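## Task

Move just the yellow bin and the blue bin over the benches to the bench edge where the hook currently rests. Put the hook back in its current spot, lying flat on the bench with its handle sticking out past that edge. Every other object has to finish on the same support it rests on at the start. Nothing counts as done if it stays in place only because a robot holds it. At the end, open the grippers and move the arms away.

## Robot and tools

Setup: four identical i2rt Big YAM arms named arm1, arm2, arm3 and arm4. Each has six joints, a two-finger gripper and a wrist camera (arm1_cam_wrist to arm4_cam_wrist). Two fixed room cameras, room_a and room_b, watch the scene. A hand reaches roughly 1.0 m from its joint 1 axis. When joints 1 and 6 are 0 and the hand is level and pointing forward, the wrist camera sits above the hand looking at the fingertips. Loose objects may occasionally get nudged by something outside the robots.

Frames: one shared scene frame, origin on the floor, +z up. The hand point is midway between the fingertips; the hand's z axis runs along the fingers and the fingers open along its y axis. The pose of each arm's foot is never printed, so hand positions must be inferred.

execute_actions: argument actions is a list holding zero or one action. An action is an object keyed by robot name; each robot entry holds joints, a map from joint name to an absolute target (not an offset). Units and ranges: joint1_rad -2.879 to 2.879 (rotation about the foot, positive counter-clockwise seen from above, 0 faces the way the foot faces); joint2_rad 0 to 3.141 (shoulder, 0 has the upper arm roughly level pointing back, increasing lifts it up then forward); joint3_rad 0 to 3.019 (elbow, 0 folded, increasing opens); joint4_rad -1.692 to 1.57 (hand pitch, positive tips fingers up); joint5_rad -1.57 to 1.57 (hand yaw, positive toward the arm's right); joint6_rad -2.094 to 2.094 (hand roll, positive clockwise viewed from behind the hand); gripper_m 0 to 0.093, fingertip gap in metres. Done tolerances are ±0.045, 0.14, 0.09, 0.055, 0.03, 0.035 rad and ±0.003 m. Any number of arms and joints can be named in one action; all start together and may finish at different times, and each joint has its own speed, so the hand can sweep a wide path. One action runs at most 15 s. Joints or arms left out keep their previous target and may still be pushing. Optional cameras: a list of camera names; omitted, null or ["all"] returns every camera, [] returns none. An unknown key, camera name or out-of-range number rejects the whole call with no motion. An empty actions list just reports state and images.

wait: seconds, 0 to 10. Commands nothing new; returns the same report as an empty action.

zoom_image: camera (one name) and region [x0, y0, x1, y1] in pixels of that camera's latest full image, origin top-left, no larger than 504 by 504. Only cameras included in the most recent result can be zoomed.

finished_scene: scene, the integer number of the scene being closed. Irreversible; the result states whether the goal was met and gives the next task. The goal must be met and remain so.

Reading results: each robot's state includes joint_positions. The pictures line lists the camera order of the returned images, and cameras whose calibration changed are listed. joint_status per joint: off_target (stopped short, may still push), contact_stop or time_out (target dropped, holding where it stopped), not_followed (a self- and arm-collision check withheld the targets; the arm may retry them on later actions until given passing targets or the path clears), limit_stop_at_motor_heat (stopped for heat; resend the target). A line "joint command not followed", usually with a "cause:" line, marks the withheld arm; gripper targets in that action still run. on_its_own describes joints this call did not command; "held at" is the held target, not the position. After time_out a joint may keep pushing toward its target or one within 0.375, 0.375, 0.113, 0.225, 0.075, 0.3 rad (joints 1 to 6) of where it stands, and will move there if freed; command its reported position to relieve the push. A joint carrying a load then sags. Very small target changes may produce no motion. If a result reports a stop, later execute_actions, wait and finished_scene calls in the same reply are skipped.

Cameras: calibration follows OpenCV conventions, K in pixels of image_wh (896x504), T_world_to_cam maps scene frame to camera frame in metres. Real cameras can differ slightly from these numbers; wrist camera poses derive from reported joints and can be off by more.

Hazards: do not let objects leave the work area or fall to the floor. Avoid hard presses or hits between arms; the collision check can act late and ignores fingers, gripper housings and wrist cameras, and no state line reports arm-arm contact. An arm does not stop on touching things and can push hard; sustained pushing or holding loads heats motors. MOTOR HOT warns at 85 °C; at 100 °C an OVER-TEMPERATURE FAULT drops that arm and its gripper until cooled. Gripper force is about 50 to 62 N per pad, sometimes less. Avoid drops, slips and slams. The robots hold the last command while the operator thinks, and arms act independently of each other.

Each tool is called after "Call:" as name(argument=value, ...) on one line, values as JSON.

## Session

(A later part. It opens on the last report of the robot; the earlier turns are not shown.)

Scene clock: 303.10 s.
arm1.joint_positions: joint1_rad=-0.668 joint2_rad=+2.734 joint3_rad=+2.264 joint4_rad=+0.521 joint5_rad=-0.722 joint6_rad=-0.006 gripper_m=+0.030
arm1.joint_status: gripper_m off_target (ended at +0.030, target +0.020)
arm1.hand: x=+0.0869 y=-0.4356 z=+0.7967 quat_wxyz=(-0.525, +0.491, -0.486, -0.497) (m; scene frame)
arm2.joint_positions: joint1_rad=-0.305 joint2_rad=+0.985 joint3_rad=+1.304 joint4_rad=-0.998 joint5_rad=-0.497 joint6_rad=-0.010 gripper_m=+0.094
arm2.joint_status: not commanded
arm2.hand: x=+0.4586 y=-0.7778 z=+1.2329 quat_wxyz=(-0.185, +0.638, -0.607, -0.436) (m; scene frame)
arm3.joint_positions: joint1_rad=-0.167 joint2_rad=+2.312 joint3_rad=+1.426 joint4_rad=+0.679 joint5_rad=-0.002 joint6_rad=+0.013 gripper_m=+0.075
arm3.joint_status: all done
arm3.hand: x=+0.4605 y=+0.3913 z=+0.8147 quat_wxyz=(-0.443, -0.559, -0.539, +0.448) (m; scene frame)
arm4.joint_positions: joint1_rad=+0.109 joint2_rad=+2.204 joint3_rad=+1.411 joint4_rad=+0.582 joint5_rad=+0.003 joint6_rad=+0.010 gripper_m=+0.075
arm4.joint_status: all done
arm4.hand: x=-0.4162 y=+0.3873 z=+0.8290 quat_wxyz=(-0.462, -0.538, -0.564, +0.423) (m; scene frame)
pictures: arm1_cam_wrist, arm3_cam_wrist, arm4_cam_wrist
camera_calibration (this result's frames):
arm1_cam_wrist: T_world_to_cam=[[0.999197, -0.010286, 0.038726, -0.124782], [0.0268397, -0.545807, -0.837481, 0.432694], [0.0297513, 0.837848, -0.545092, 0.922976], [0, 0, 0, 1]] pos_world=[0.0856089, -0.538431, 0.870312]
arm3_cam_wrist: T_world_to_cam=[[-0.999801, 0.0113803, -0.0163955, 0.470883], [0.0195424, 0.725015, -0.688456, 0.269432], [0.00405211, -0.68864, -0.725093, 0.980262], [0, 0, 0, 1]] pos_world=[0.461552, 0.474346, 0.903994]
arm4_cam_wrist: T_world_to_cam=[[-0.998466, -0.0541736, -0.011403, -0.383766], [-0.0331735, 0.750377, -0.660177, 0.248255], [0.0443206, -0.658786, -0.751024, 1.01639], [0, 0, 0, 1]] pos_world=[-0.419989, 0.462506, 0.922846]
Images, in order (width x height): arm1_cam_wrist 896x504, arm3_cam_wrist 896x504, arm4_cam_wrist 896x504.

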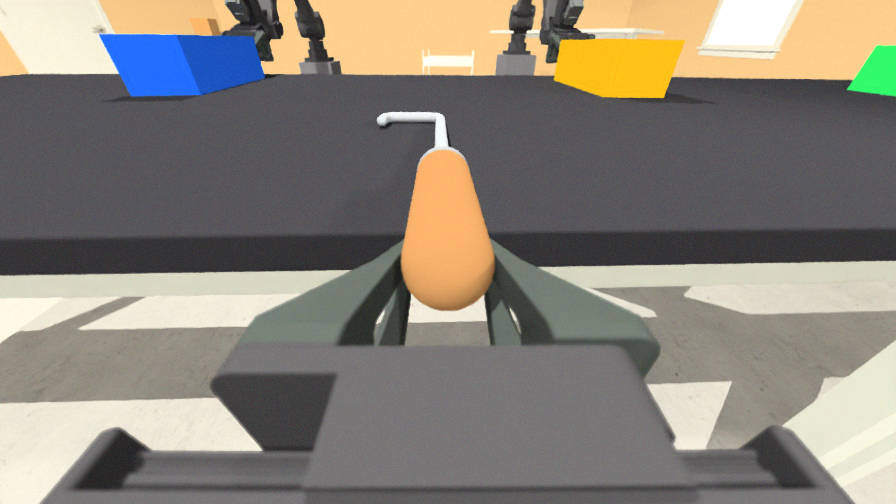

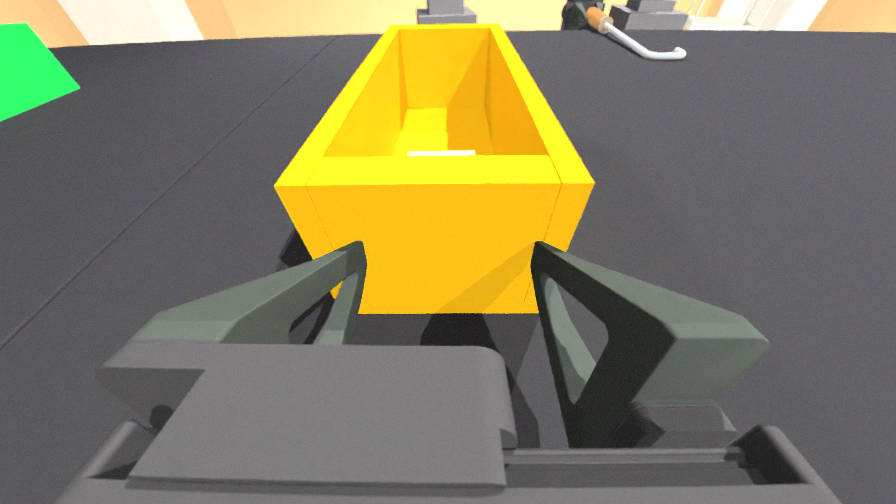

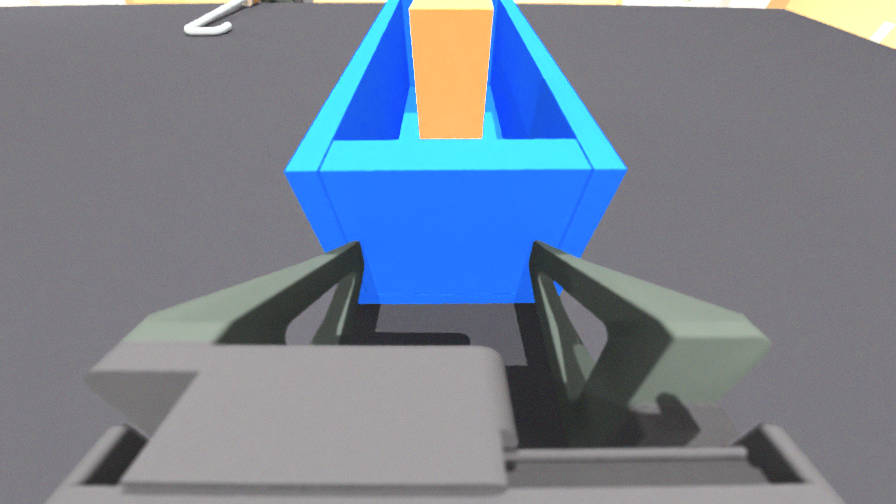

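Call:
execute_actions(actions=[{"arm1":{"joints":{"gripper_m":0.093,"joint1_rad":-0.635,"joint3_rad":2.605,"joint4_rad":0.31,"joint5_rad":-0.685}},"arm3":{"joints":{"joint2_rad":2.436,"joint3_rad":1.718,"joint4_rad":0.635}},"arm4":{"joints":{"joint2_rad":2.339,"joint3_rad":1.70,"joint4_rad":0.56}}}], cameras=["arm1_cam_wrist","arm2_cam_wrist","arm3_cam_wrist","arm4_cam_wrist"])

Scene clock: 326.13 s.
arm1.joint_positions: joint1_rad=-0.636 joint2_rad=+2.731 joint3_rad=+2.571 joint4_rad=+0.324 joint5_rad=-0.687 joint6_rad=-0.006 gripper_m=+0.093
arm1.joint_status: all done
arm1.hand: x=+0.0915 y=-0.3941 z=+0.9347 quat_wxyz=(-0.565, +0.484, -0.445, -0.499) (m; scene frame)
arm2.joint_positions: joint1_rad=-0.305 joint2_rad=+0.985 joint3_rad=+1.304 joint4_rad=-0.998 joint5_rad=-0.497 joint6_rad=-0.010 gripper_m=+0.094
arm2.joint_status: not commanded
arm2.hand: x=+0.4586 y=-0.7778 z=+1.2329 quat_wxyz=(-0.185, +0.638, -0.607, -0.436) (m; scene frame)
arm3.joint_positions: joint1_rad=-0.167 joint2_rad=+2.434 joint3_rad=+1.667 joint4_rad=+0.649 joint5_rad=-0.002 joint6_rad=+0.013 gripper_m=+0.075
arm3.joint_status: all done
arm3.hand: x=+0.4589 y=+0.3282 z=+0.8282 quat_wxyz=(-0.467, -0.538, -0.519, +0.473) (m; scene frame)
arm4.joint_positions: joint1_rad=+0.109 joint2_rad=+2.334 joint3_rad=+1.648 joint4_rad=+0.567 joint5_rad=+0.003 joint6_rad=+0.010 gripper_m=+0.075
arm4.joint_status: all done
arm4.hand: x=-0.4120 y=+0.3239 z=+0.8433 quat_wxyz=(-0.488, -0.517, -0.542, +0.447) (m; scene frame)
pictures: arm1_cam_wrist, arm2_cam_wrist, arm3_cam_wrist, arm4_cam_wrist
camera_calibration (this result's frames):
arm1_cam_wrist: T_world_to_cam=[[0.993649, -0.0210223, 0.11054, -0.205104], [0.0877129, -0.470628, -0.877961, 0.632766], [0.0704799, 0.882081, -0.465796, 0.902883], [0, 0, 0, 1]] pos_world=[0.0846647, -0.50293, 0.998775]
arm2_cam_wrist: T_world_to_cam=[[0.933493, 0.207139, -0.292718, 0.0934048], [0.113903, -0.945295, -0.305686, -0.40456], [-0.340024, 0.252014, -0.90602, 1.59693], [0, 0, 0, 1]] pos_world=[0.501883, -0.804225, 1.35052]
arm3_cam_wrist: T_world_to_cam=[[-0.999838, 0.00992797, -0.0149981, 0.469507], [0.0178172, 0.660776, -0.750371, 0.397667], [0.00246071, -0.750517, -0.660846, 0.914418], [0, 0, 0, 1]] pos_world=[0.460095, 0.418856, 0.909729]
arm4_cam_wrist: T_world_to_cam=[[-0.998444, -0.0542877, -0.0127276, -0.381687], [-0.0280281, 0.685953, -0.727106, 0.3849], [0.0482035, -0.725618, -0.686407, 0.95396], [0, 0, 0, 1]] pos_world=[-0.416289, 0.407466, 0.92981]
Images, in order (width x height): arm1_cam_wrist 896x504, arm2_cam_wrist 896x504, arm3_cam_wrist 896x504, arm4_cam_wrist 896x504.

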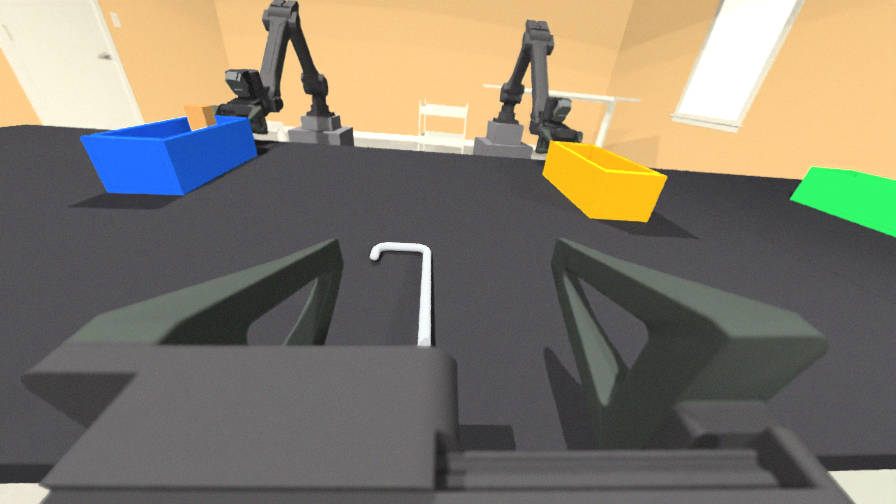

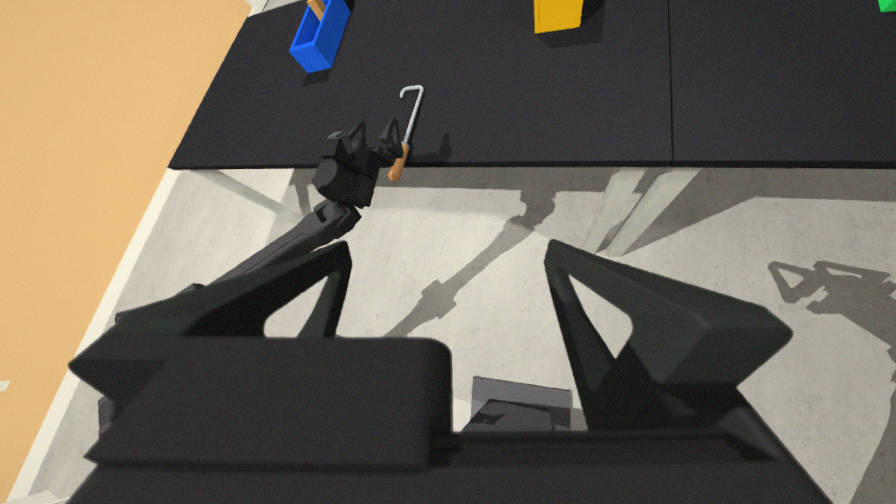

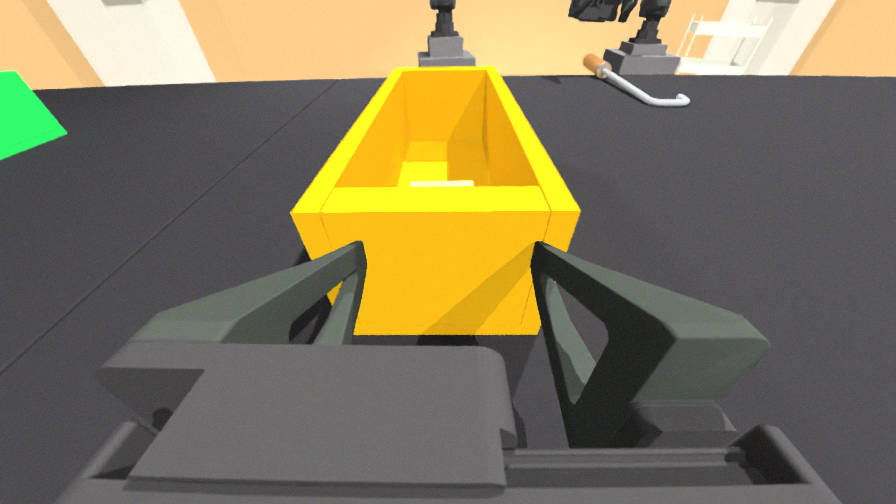

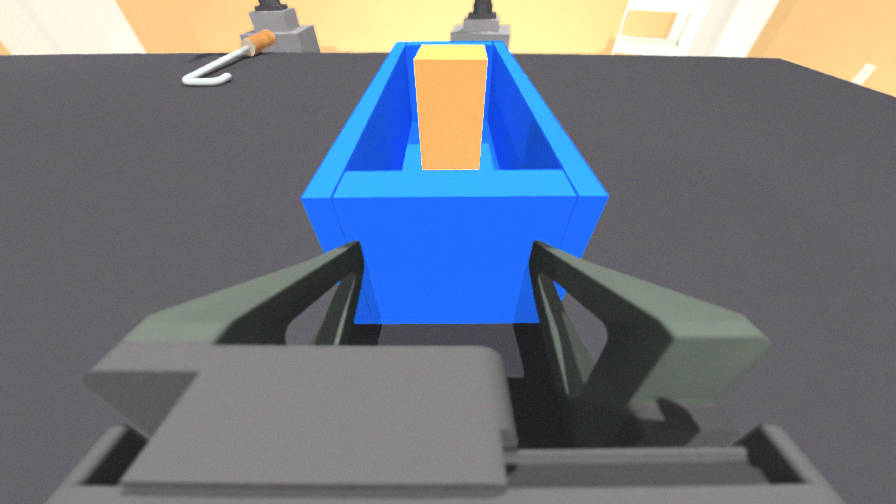

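Call:
execute_actions(actions=[{"arm1":{"joints":{"joint2_rad":2.872}},"arm3":{"joints":{"joint2_rad":2.561,"joint3_rad":1.953,"joint4_rad":0.562}},"arm4":{"joints":{"joint2_rad":2.473,"joint3_rad":1.93,"joint4_rad":0.50}}}], cameras=["arm1_cam_wrist","arm2_cam_wrist","arm3_cam_wrist","arm4_cam_wrist"])

Scene clock: 335.50 s.
arm1.joint_positions: joint1_rad=-0.637 joint2_rad=+2.845 joint3_rad=+2.574 joint4_rad=+0.322 joint5_rad=-0.686 joint6_rad=-0.006 gripper_m=+0.093
arm1.joint_status: all done
arm1.hand: x=+0.0920 y=-0.3926 z=+0.8263 quat_wxyz=(-0.526, +0.489, -0.487, -0.497) (m; scene frame)
arm2.joint_positions: joint1_rad=-0.305 joint2_rad=+0.985 joint3_rad=+1.304 joint4_rad=-0.998 joint5_rad=-0.497 joint6_rad=-0.010 gripper_m=+0.094
arm2.joint_status: not commanded
arm2.hand: x=+0.4586 y=-0.7778 z=+1.2329 quat_wxyz=(-0.185, +0.638, -0.607, -0.436) (m; scene frame)
arm3.joint_positions: joint1_rad=-0.167 joint2_rad=+2.556 joint3_rad=+1.896 joint4_rad=+0.577 joint5_rad=-0.002 joint6_rad=+0.013 gripper_m=+0.075
arm3.joint_status: all done
arm3.hand: x=+0.4576 y=+0.2796 z=+0.8255 quat_wxyz=(-0.476, -0.530, -0.511, +0.482) (m; scene frame)
arm4.joint_positions: joint1_rad=+0.109 joint2_rad=+2.464 joint3_rad=+1.872 joint4_rad=+0.508 joint5_rad=+0.003 joint6_rad=+0.010 gripper_m=+0.075
arm4.joint_status: all done
arm4.hand: x=-0.4086 y=+0.2751 z=+0.8381 quat_wxyz=(-0.498, -0.510, -0.534, +0.456) (m; scene frame)
pictures: arm1_cam_wrist, arm2_cam_wrist, arm3_cam_wrist, arm4_cam_wrist
camera_calibration (this result's frames):
arm1_cam_wrist: T_world_to_cam=[[0.999173, -0.0156335, 0.037535, -0.131691], [0.0229696, -0.544699, -0.838317, 0.482344], [0.0335511, 0.838486, -0.54389, 0.901797], [0, 0, 0, 1]] pos_world=[0.0902462, -0.495469, 0.899778]
arm2_cam_wrist: T_world_to_cam=[[0.933493, 0.207139, -0.292718, 0.0934048], [0.113903, -0.945295, -0.305686, -0.40456], [-0.340024, 0.252014, -0.90602, 1.59693], [0, 0, 0, 1]] pos_world=[0.501883, -0.804225, 1.35052]
arm3_cam_wrist: T_world_to_cam=[[-0.999852, 0.00940347, -0.014427, 0.468349], [0.0171169, 0.634639, -0.772619, 0.453785], [0.00189061, -0.772752, -0.634706, 0.860999], [0, 0, 0, 1]] pos_world=[0.458884, 0.372945, 0.903841]
arm4_cam_wrist: T_world_to_cam=[[-0.998434, -0.0543608, -0.0132127, -0.380573], [-0.0260422, 0.660661, -0.750233, 0.441823], [0.0495124, -0.748714, -0.661042, 0.900451], [0, 0, 0, 1]] pos_world=[-0.413054, 0.361597, 0.921678]
Images, in order (width x height): arm1_cam_wrist 896x504, arm2_cam_wrist 896x504, arm3_cam_wrist 896x504, arm4_cam_wrist 896x504.

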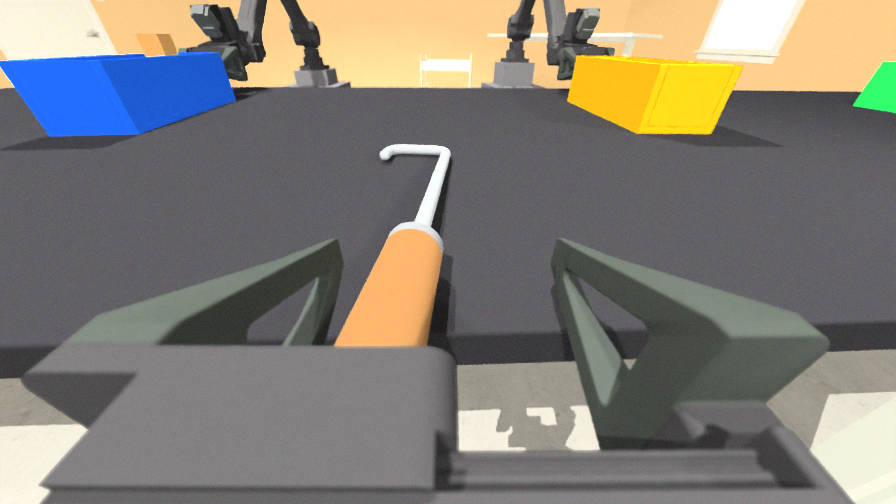

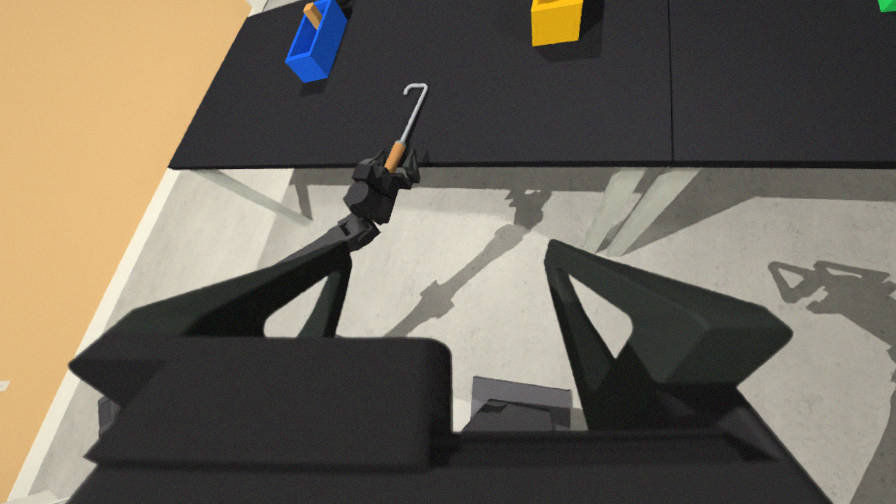

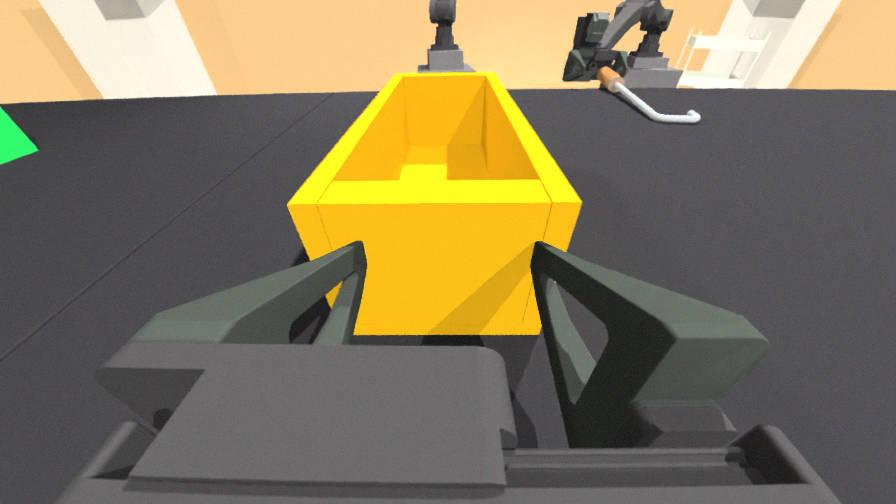

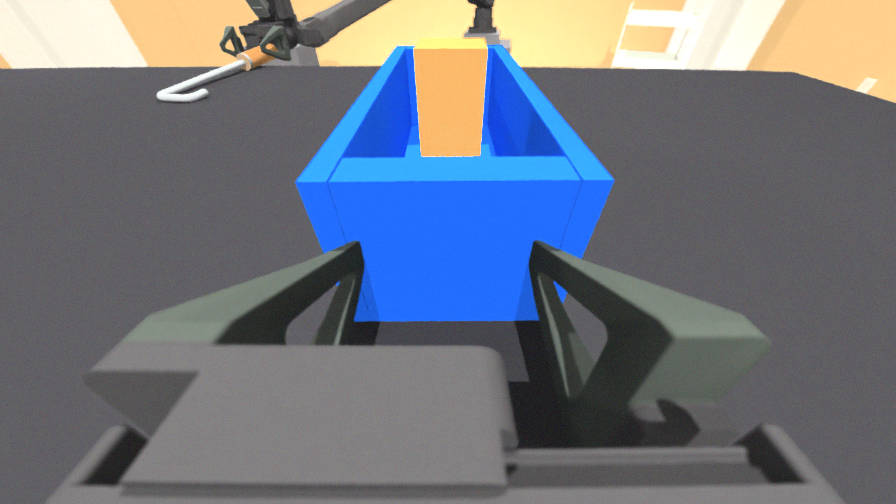

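Call:
zoom_image(camera="arm4_cam_wrist", region=[140, 0, 340, 120])

Call:
zoom_image(camera="arm3_cam_wrist", region=[530, 0, 730, 130])

Call:
zoom_image(camera="arm2_cam_wrist", region=[320, 70, 480, 250])

Region (140, 0, 340, 120) of arm4_cam_wrist's 896x504 image, scaled by 2.520, with more detail than that image has; it fills the top 302 rows of this view, and the rest is white.

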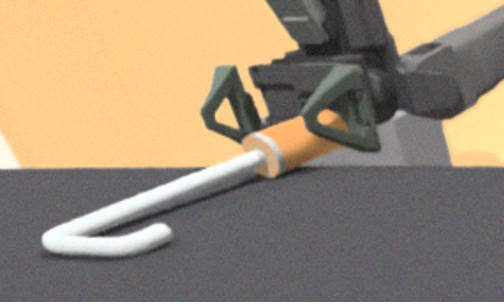

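Region (530, 0, 730, 130) of arm3_cam_wrist's 896x504 image, scaled by 2.520, with more detail than that image has; it fills the top 328 rows of this view, and the rest is white.

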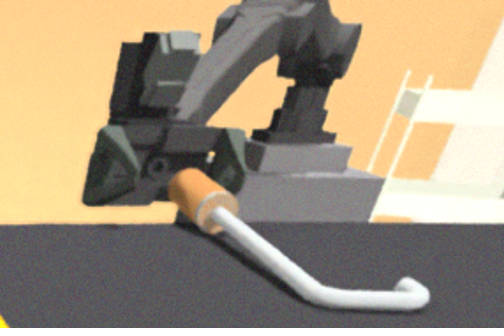

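Region (320, 70, 480, 250) of arm2_cam_wrist's 896x504 image, scaled by 2.800, with more detail than that image has.

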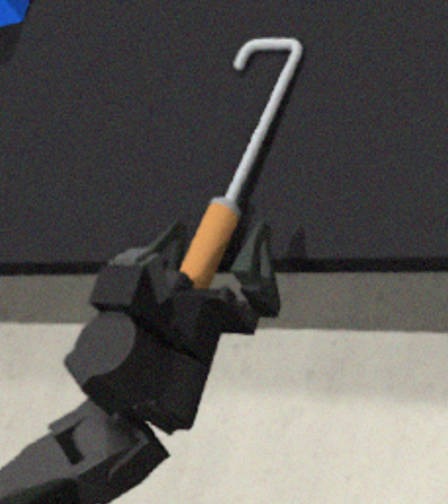

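Call:
execute_actions(actions=[{"arm1":{"joints":{"joint1_rad":-0.625,"joint2_rad":2.725,"joint3_rad":2.335,"joint4_rad":0.49,"joint5_rad":-0.648}},"arm3":{"joints":{"joint2_rad":2.653,"joint3_rad":2.125,"joint4_rad":0.515}},"arm4":{"joints":{"joint2_rad":2.57,"joint3_rad":2.097,"joint4_rad":0.46}}}], cameras=["arm1_cam_wrist","arm2_cam_wrist","arm3_cam_wrist","arm4_cam_wrist"])

Call:
zoom_image(camera="arm3_cam_wrist", region=[530, 0, 730, 130])

Scene clock: 359.97 s.
arm1.joint_positions: joint1_rad=-0.636 joint2_rad=+2.720 joint3_rad=+2.346 joint4_rad=+0.472 joint5_rad=-0.650 joint6_rad=-0.006 gripper_m=+0.093
arm1.joint_status: all done
arm1.hand: x=+0.0832 y=-0.4092 z=+0.8464 quat_wxyz=(-0.551, +0.478, -0.479, -0.489) (m; scene frame)
arm2.joint_positions: joint1_rad=-0.305 joint2_rad=+0.985 joint3_rad=+1.304 joint4_rad=-0.998 joint5_rad=-0.497 joint6_rad=-0.010 gripper_m=+0.094
arm2.joint_status: not commanded
arm2.hand: x=+0.4586 y=-0.7778 z=+1.2329 quat_wxyz=(-0.185, +0.638, -0.607, -0.436) (m; scene frame)
arm3.joint_positions: joint1_rad=-0.167 joint2_rad=+2.641 joint3_rad=+2.063 joint4_rad=+0.531 joint5_rad=-0.002 joint6_rad=+0.013 gripper_m=+0.075
arm3.joint_status: all done
arm3.hand: x=+0.4568 y=+0.2491 z=+0.8292 quat_wxyz=(-0.485, -0.521, -0.502, +0.491) (m; scene frame)
arm4.joint_positions: joint1_rad=+0.109 joint2_rad=+2.554 joint3_rad=+2.036 joint4_rad=+0.469 joint5_rad=+0.003 joint6_rad=+0.010 gripper_m=+0.075
arm4.joint_status: all done
arm4.hand: x=-0.4065 y=+0.2445 z=+0.8391 quat_wxyz=(-0.507, -0.502, -0.525, +0.465) (m; scene frame)
pictures: arm1_cam_wrist, arm2_cam_wrist, arm3_cam_wrist, arm4_cam_wrist
camera_calibration (this result's frames):
arm1_cam_wrist: T_world_to_cam=[[0.996525, -0.0522389, 0.064882, -0.161864], [0.0288706, -0.514028, -0.857288, 0.518468], [0.0781349, 0.856181, -0.510733, 0.902382], [0, 0, 0, 1]] pos_world=[0.0758251, -0.514551, 0.915855]
arm2_cam_wrist: T_world_to_cam=[[0.933493, 0.207139, -0.292718, 0.0934048], [0.113903, -0.945295, -0.305686, -0.40456], [-0.340024, 0.252014, -0.90602, 1.59693], [0, 0, 0, 1]] pos_world=[0.501883, -0.804225, 1.35052]
arm3_cam_wrist: T_world_to_cam=[[-0.999865, 0.00887693, -0.0138116, 0.467517], [0.016365, 0.606542, -0.794883, 0.501828], [0.0013212, -0.795002, -0.606605, 0.822355], [0, 0, 0, 1]] pos_world=[0.458155, 0.345244, 0.904196]
arm4_cam_wrist: T_world_to_cam=[[-0.998422, -0.0544516, -0.0137003, -0.379702], [-0.0239899, 0.634297, -0.772717, 0.489009], [0.0507657, -0.77117, -0.634602, 0.861913], [0, 0, 0, 1]] pos_world=[-0.411128, 0.333829, 0.919636]
Images, in order (width x height): arm1_cam_wrist 896x504, arm2_cam_wrist 896x504, arm3_cam_wrist 896x504, arm4_cam_wrist 896x504.

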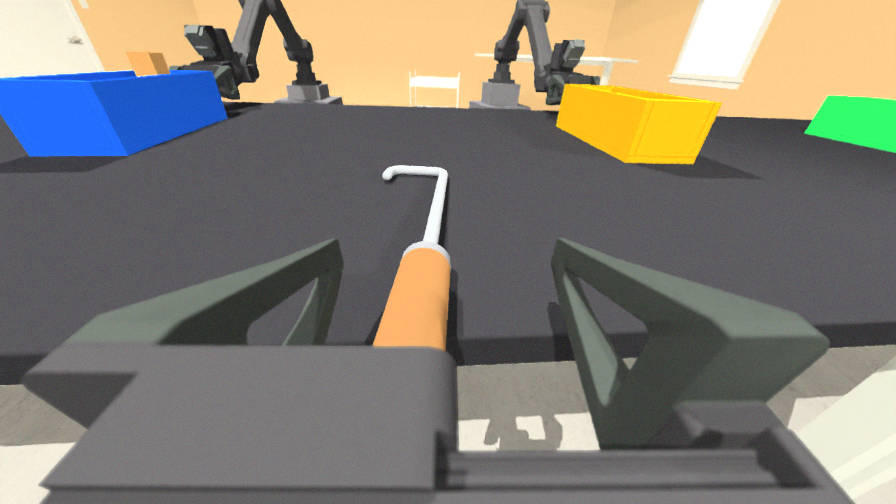

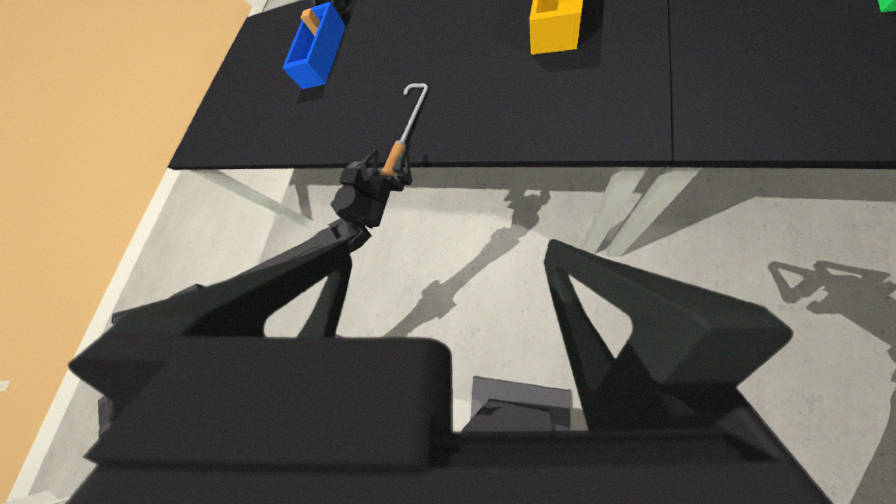

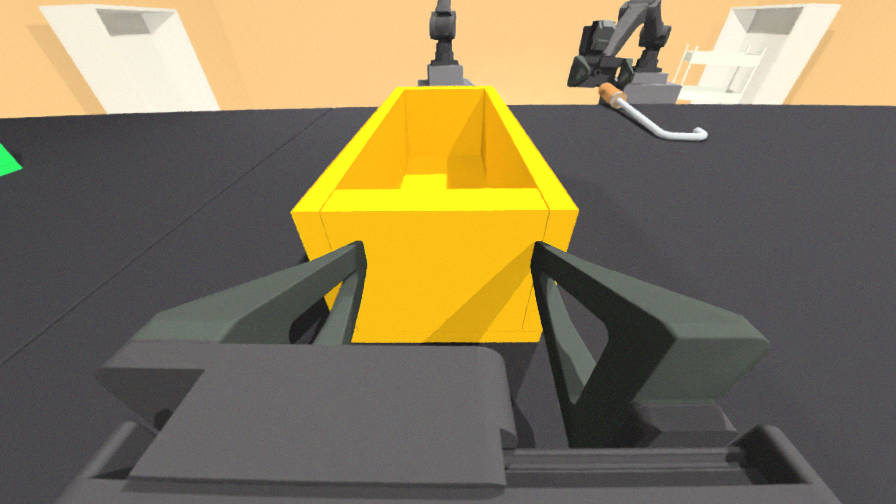

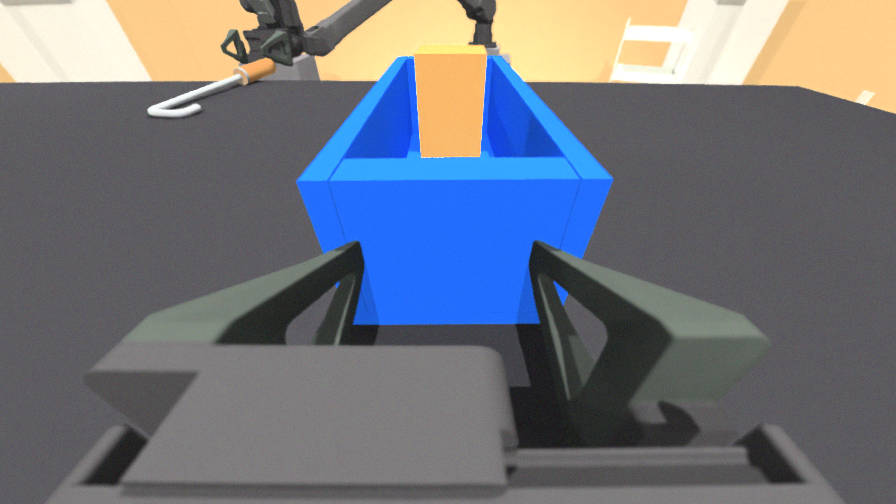

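Region (530, 0, 730, 130) of arm3_cam_wrist's 896x504 image, scaled by 2.520, with more detail than that image has; it fills the top 328 rows of this view, and the rest is white.

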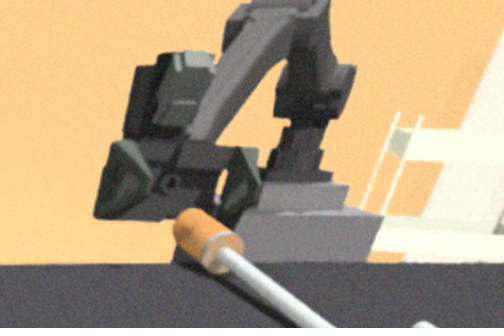

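Call:
execute_actions(actions=[{"arm1":{"joints":{"joint1_rad":-0.612,"joint2_rad":2.788}},"arm3":{"joints":{"joint2_rad":2.767,"joint3_rad":2.335,"joint4_rad":0.428}},"arm4":{"joints":{"joint2_rad":2.68,"joint3_rad":2.296,"joint4_rad":0.38}}}], cameras=["arm1_cam_wrist","arm3_cam_wrist","arm4_cam_wrist"])

Call:
zoom_image(camera="arm3_cam_wrist", region=[530, 0, 730, 150])

Scene clock: 369.53 s.
arm1.joint_positions: joint1_rad=-0.617 joint2_rad=+2.744 joint3_rad=+2.346 joint4_rad=+0.472 joint5_rad=-0.650 joint6_rad=-0.006 gripper_m=+0.093
arm1.joint_status: all done
arm1.hand: x=+0.0672 y=-0.3993 z=+0.8237 quat_wxyz=(-0.538, +0.483, -0.483, -0.494) (m; scene frame)
arm2.joint_positions: joint1_rad=-0.305 joint2_rad=+0.985 joint3_rad=+1.304 joint4_rad=-0.998 joint5_rad=-0.497 joint6_rad=-0.010 gripper_m=+0.094
arm2.joint_status: not commanded
arm2.hand: x=+0.4586 y=-0.7778 z=+1.2329 quat_wxyz=(-0.185, +0.638, -0.607, -0.436) (m; scene frame)
arm3.joint_positions: joint1_rad=-0.167 joint2_rad=+2.759 joint3_rad=+2.271 joint4_rad=+0.444 joint5_rad=-0.002 joint6_rad=+0.013 gripper_m=+0.075
arm3.joint_status: all done
arm3.hand: x=+0.4560 y=+0.2196 z=+0.8166 quat_wxyz=(-0.486, -0.520, -0.501, +0.492) (m; scene frame)
arm4.joint_positions: joint1_rad=+0.109 joint2_rad=+2.666 joint3_rad=+2.234 joint4_rad=+0.389 joint5_rad=+0.003 joint6_rad=+0.010 gripper_m=+0.075
arm4.joint_status: all done
arm4.hand: x=-0.4044 y=+0.2146 z=+0.8291 quat_wxyz=(-0.508, -0.500, -0.524, +0.466) (m; scene frame)
pictures: arm1_cam_wrist, arm3_cam_wrist, arm4_cam_wrist
camera_calibration (this result's frames):
arm1_cam_wrist: T_world_to_cam=[[0.998236, -0.0318806, 0.0500788, -0.123707], [0.0256424, -0.529262, -0.848071, 0.491055], [0.0535418, 0.847859, -0.527511, 0.89578], [0, 0, 0, 1]] pos_world=[0.0629357, -0.503543, 0.895178]
arm3_cam_wrist: T_world_to_cam=[[-0.999867, 0.00881676, -0.0137384, 0.466776], [0.0162757, 0.603202, -0.797422, 0.512595], [0.00125633, -0.79754, -0.603265, 0.789113], [0, 0, 0, 1]] pos_world=[0.45738, 0.316035, 0.891212]
arm4_cam_wrist: T_world_to_cam=[[-0.99842, -0.0544681, -0.0137803, -0.379241], [-0.0236474, 0.629877, -0.776335, 0.504317], [0.0509654, -0.774783, -0.63017, 0.829556], [0, 0, 0, 1]] pos_world=[-0.408995, 0.304411, 0.909054]
Images, in order (width x height): arm1_cam_wrist 896x504, arm3_cam_wrist 896x504, arm4_cam_wrist 896x504.

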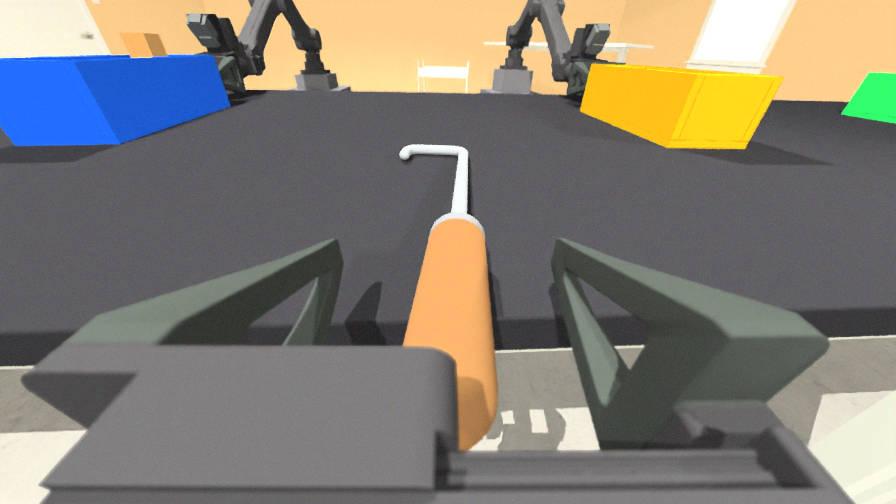

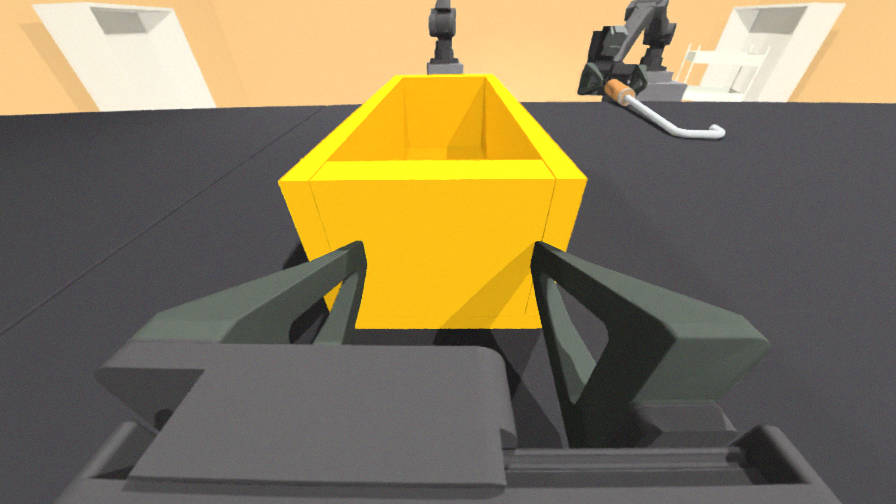

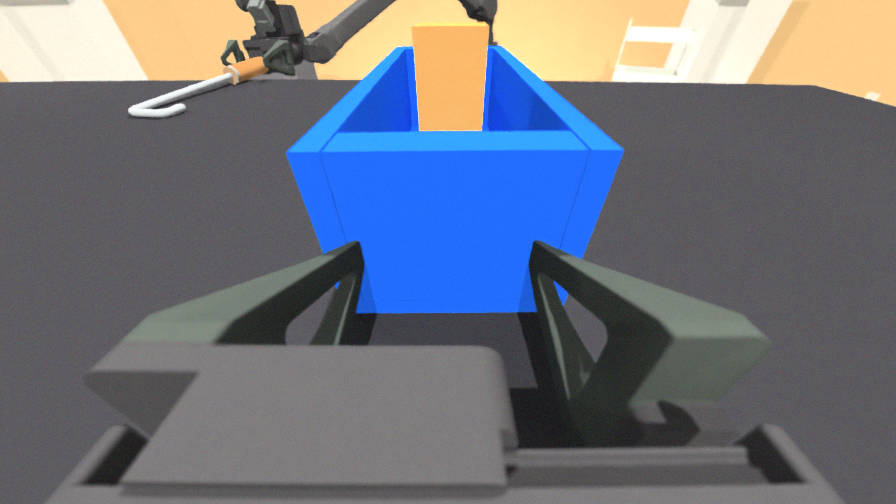

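Region (530, 0, 730, 150) of arm3_cam_wrist's 896x504 image, scaled by 2.520, with more detail than that image has; it fills the top 378 rows of this view, and the rest is white.

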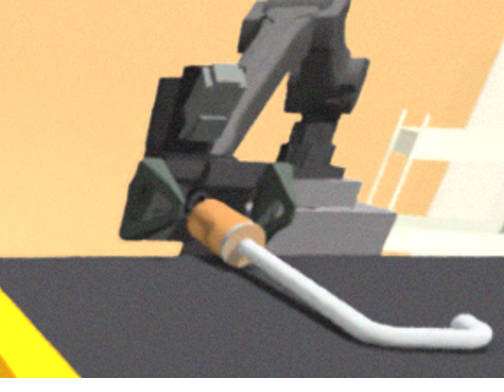

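Call:
execute_actions(actions=[{"arm1":{"joints":{"joint4_rad":0.385}},"arm3":{"joints":{"joint2_rad":2.2,"joint3_rad":1.8,"joint4_rad":0.2}},"arm4":{"joints":{"joint2_rad":2.15,"joint3_rad":1.8,"joint4_rad":0.2}}}], cameras=["arm1_cam_wrist","arm3_cam_wrist","arm4_cam_wrist"])

Scene clock: 381.10 s.
arm1.joint_positions: joint1_rad=-0.617 joint2_rad=+2.745 joint3_rad=+2.346 joint4_rad=+0.401 joint5_rad=-0.650 joint6_rad=-0.006 gripper_m=+0.093
arm1.joint_status: all done
arm1.hand: x=+0.0674 y=-0.3988 z=+0.8079 quat_wxyz=(-0.513, +0.487, -0.508, -0.492) (m; scene frame)
arm2.joint_positions: joint1_rad=-0.305 joint2_rad=+0.985 joint3_rad=+1.304 joint4_rad=-0.998 joint5_rad=-0.497 joint6_rad=-0.010 gripper_m=+0.094
arm2.joint_status: not commanded
arm2.hand: x=+0.4586 y=-0.7778 z=+1.2329 quat_wxyz=(-0.185, +0.638, -0.607, -0.436) (m; scene frame)
arm3.joint_positions: joint1_rad=-0.167 joint2_rad=+2.191 joint3_rad=+1.796 joint4_rad=+0.212 joint5_rad=-0.002 joint6_rad=+0.013 gripper_m=+0.075
arm3.joint_status: all done
arm3.hand: x=+0.4585 y=+0.3099 z=+1.0048 quat_wxyz=(-0.450, -0.553, -0.533, +0.455) (m; scene frame)
arm4.joint_positions: joint1_rad=+0.109 joint2_rad=+2.146 joint3_rad=+1.802 joint4_rad=+0.205 joint5_rad=+0.003 joint6_rad=+0.010 gripper_m=+0.075
arm4.joint_status: all done
arm4.hand: x=-0.4127 y=+0.3074 z=+1.0061 quat_wxyz=(-0.483, -0.522, -0.547, +0.442) (m; scene frame)
pictures: arm1_cam_wrist, arm3_cam_wrist, arm4_cam_wrist
camera_calibration (this result's frames):
arm1_cam_wrist: T_world_to_cam=[[0.999548, -0.0295269, 0.00573941, -0.0864347], [-0.0123039, -0.575462, -0.817736, 0.437605], [0.0274481, 0.817295, -0.575565, 0.915419], [0, 0, 0, 1]] pos_world=[0.0666533, -0.498894, 0.885225]
arm3_cam_wrist: T_world_to_cam=[[-0.999811, 0.0109708, -0.0160263, 0.472653], [0.0190848, 0.707998, -0.705957, 0.482485], [0.00360165, -0.706129, -0.708074, 1.05052], [0, 0, 0, 1]] pos_world=[0.459572, 0.395017, 1.09203]
arm4_cam_wrist: T_world_to_cam=[[-0.99845, -0.0542537, -0.0124517, -0.381436], [-0.0291331, 0.699928, -0.713619, 0.496173], [0.0474318, -0.71215, -0.700424, 1.06342], [0, 0, 0, 1]] pos_world=[-0.416829, 0.389337, 1.09418]
Images, in order (width x height): arm1_cam_wrist 896x504, arm3_cam_wrist 896x504, arm4_cam_wrist 896x504.

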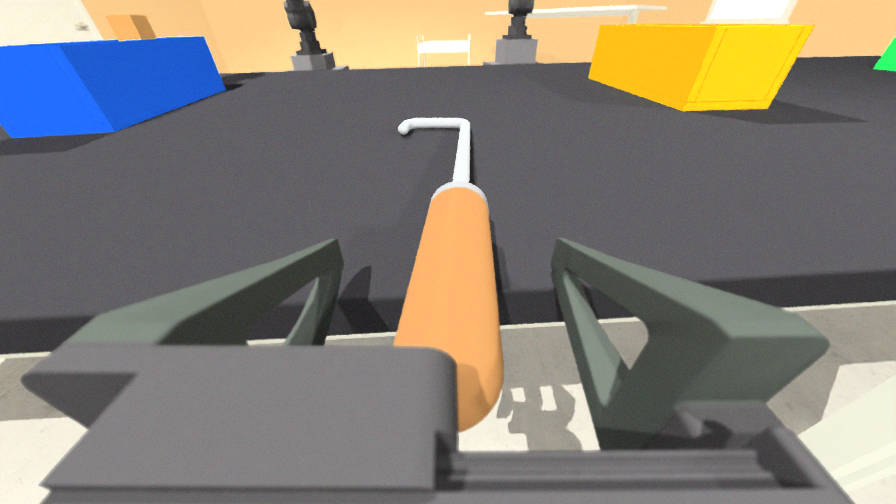

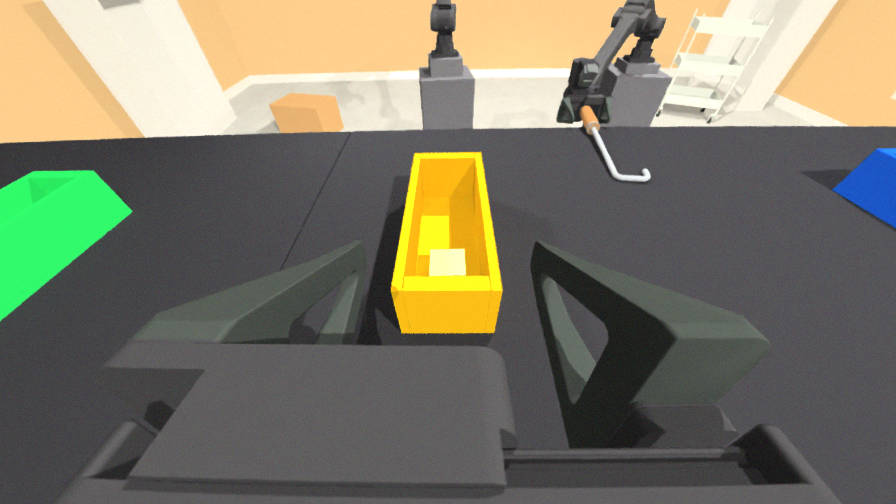

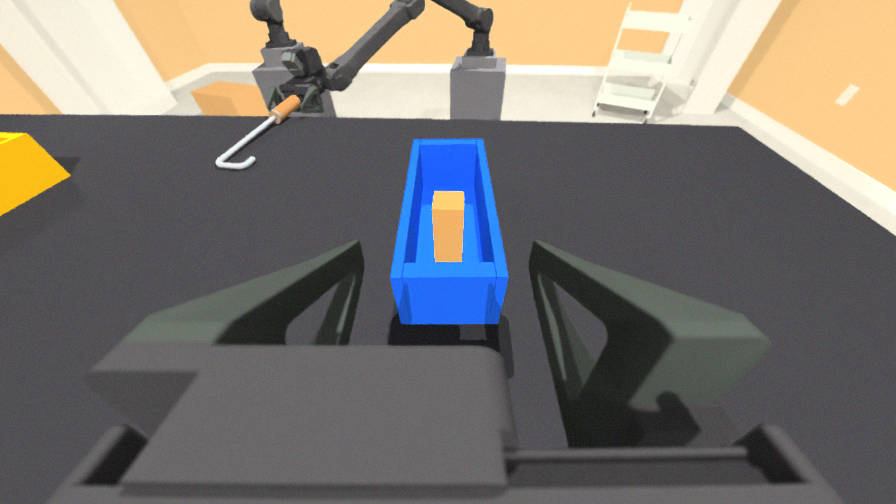

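Call:
execute_actions(actions=[{"arm1":{"joints":{"gripper_m":0.02}}}], cameras=["arm1_cam_wrist","arm3_cam_wrist"])

Scene clock: 384.97 s.
arm1.joint_positions: joint1_rad=-0.617 joint2_rad=+2.745 joint3_rad=+2.346 joint4_rad=+0.401 joint5_rad=-0.648 joint6_rad=-0.006 gripper_m=+0.031
arm1.joint_status: gripper_m off_target (ended at +0.031, target +0.020)
arm1.hand: x=+0.0678 y=-0.3988 z=+0.8078 quat_wxyz=(-0.513, +0.486, -0.509, -0.491) (m; scene frame)
arm2.joint_positions: joint1_rad=-0.305 joint2_rad=+0.985 joint3_rad=+1.304 joint4_rad=-0.998 joint5_rad=-0.497 joint6_rad=-0.010 gripper_m=+0.094
arm2.joint_status: not commanded
arm2.hand: x=+0.4586 y=-0.7778 z=+1.2329 quat_wxyz=(-0.185, +0.638, -0.607, -0.436) (m; scene frame)
arm3.joint_positions: joint1_rad=-0.167 joint2_rad=+2.191 joint3_rad=+1.796 joint4_rad=+0.212 joint5_rad=-0.002 joint6_rad=+0.013 gripper_m=+0.075
arm3.joint_status: not commanded
arm3.hand: x=+0.4585 y=+0.3099 z=+1.0048 quat_wxyz=(-0.450, -0.553, -0.533, +0.455) (m; scene frame)
arm4.joint_positions: joint1_rad=+0.109 joint2_rad=+2.146 joint3_rad=+1.802 joint4_rad=+0.205 joint5_rad=+0.003 joint6_rad=+0.010 gripper_m=+0.075
arm4.joint_status: not commanded
arm4.hand: x=-0.4127 y=+0.3074 z=+1.0061 quat_wxyz=(-0.483, -0.522, -0.547, +0.442) (m; scene frame)
pictures: arm1_cam_wrist, arm3_cam_wrist
camera_calibration (this result's frames):
arm1_cam_wrist: T_world_to_cam=[[0.999481, -0.0318052, 0.00510212, -0.0872162], [-0.0141454, -0.575671, -0.817559, 0.437432], [0.0289398, 0.817063, -0.575822, 0.915387], [0, 0, 0, 1]] pos_world=[0.0668675, -0.498886, 0.885171]
arm3_cam_wrist: T_world_to_cam=[[-0.999811, 0.0109708, -0.0160263, 0.472653], [0.0190848, 0.707998, -0.705957, 0.482485], [0.00360165, -0.706129, -0.708074, 1.05052], [0, 0, 0, 1]] pos_world=[0.459572, 0.395017, 1.09203]
Images, in order (width x height): arm1_cam_wrist 896x504, arm3_cam_wrist 896x504.

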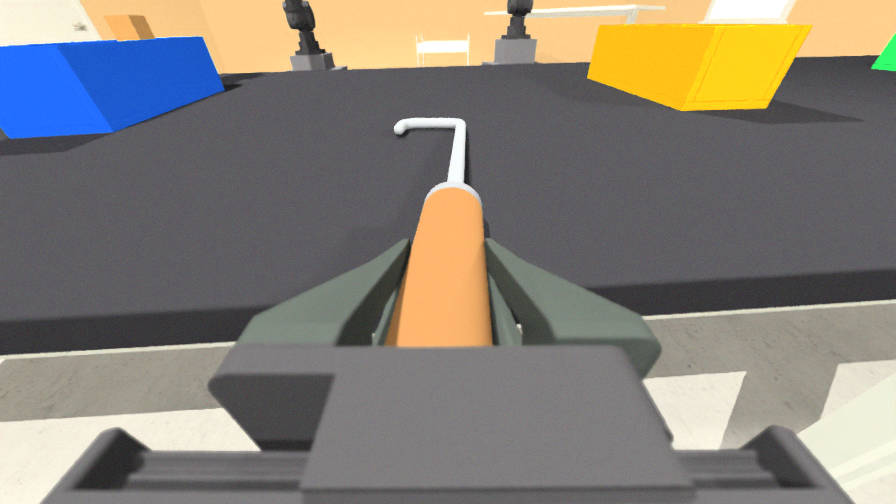

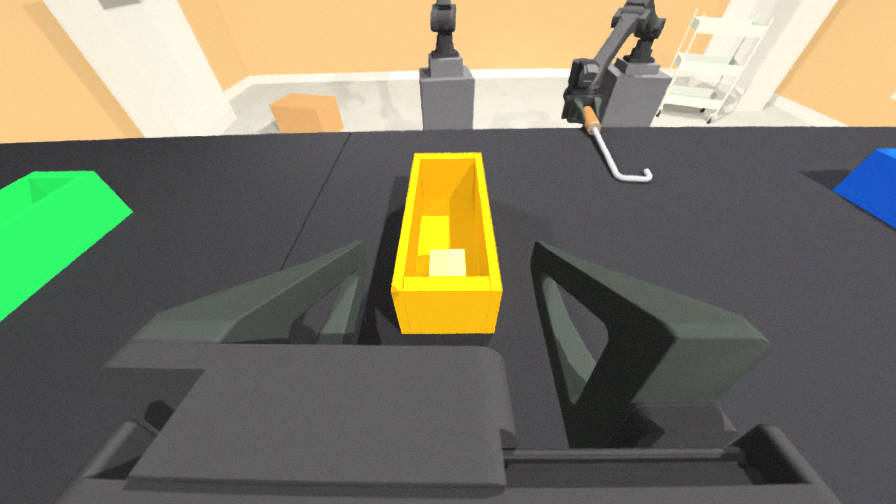

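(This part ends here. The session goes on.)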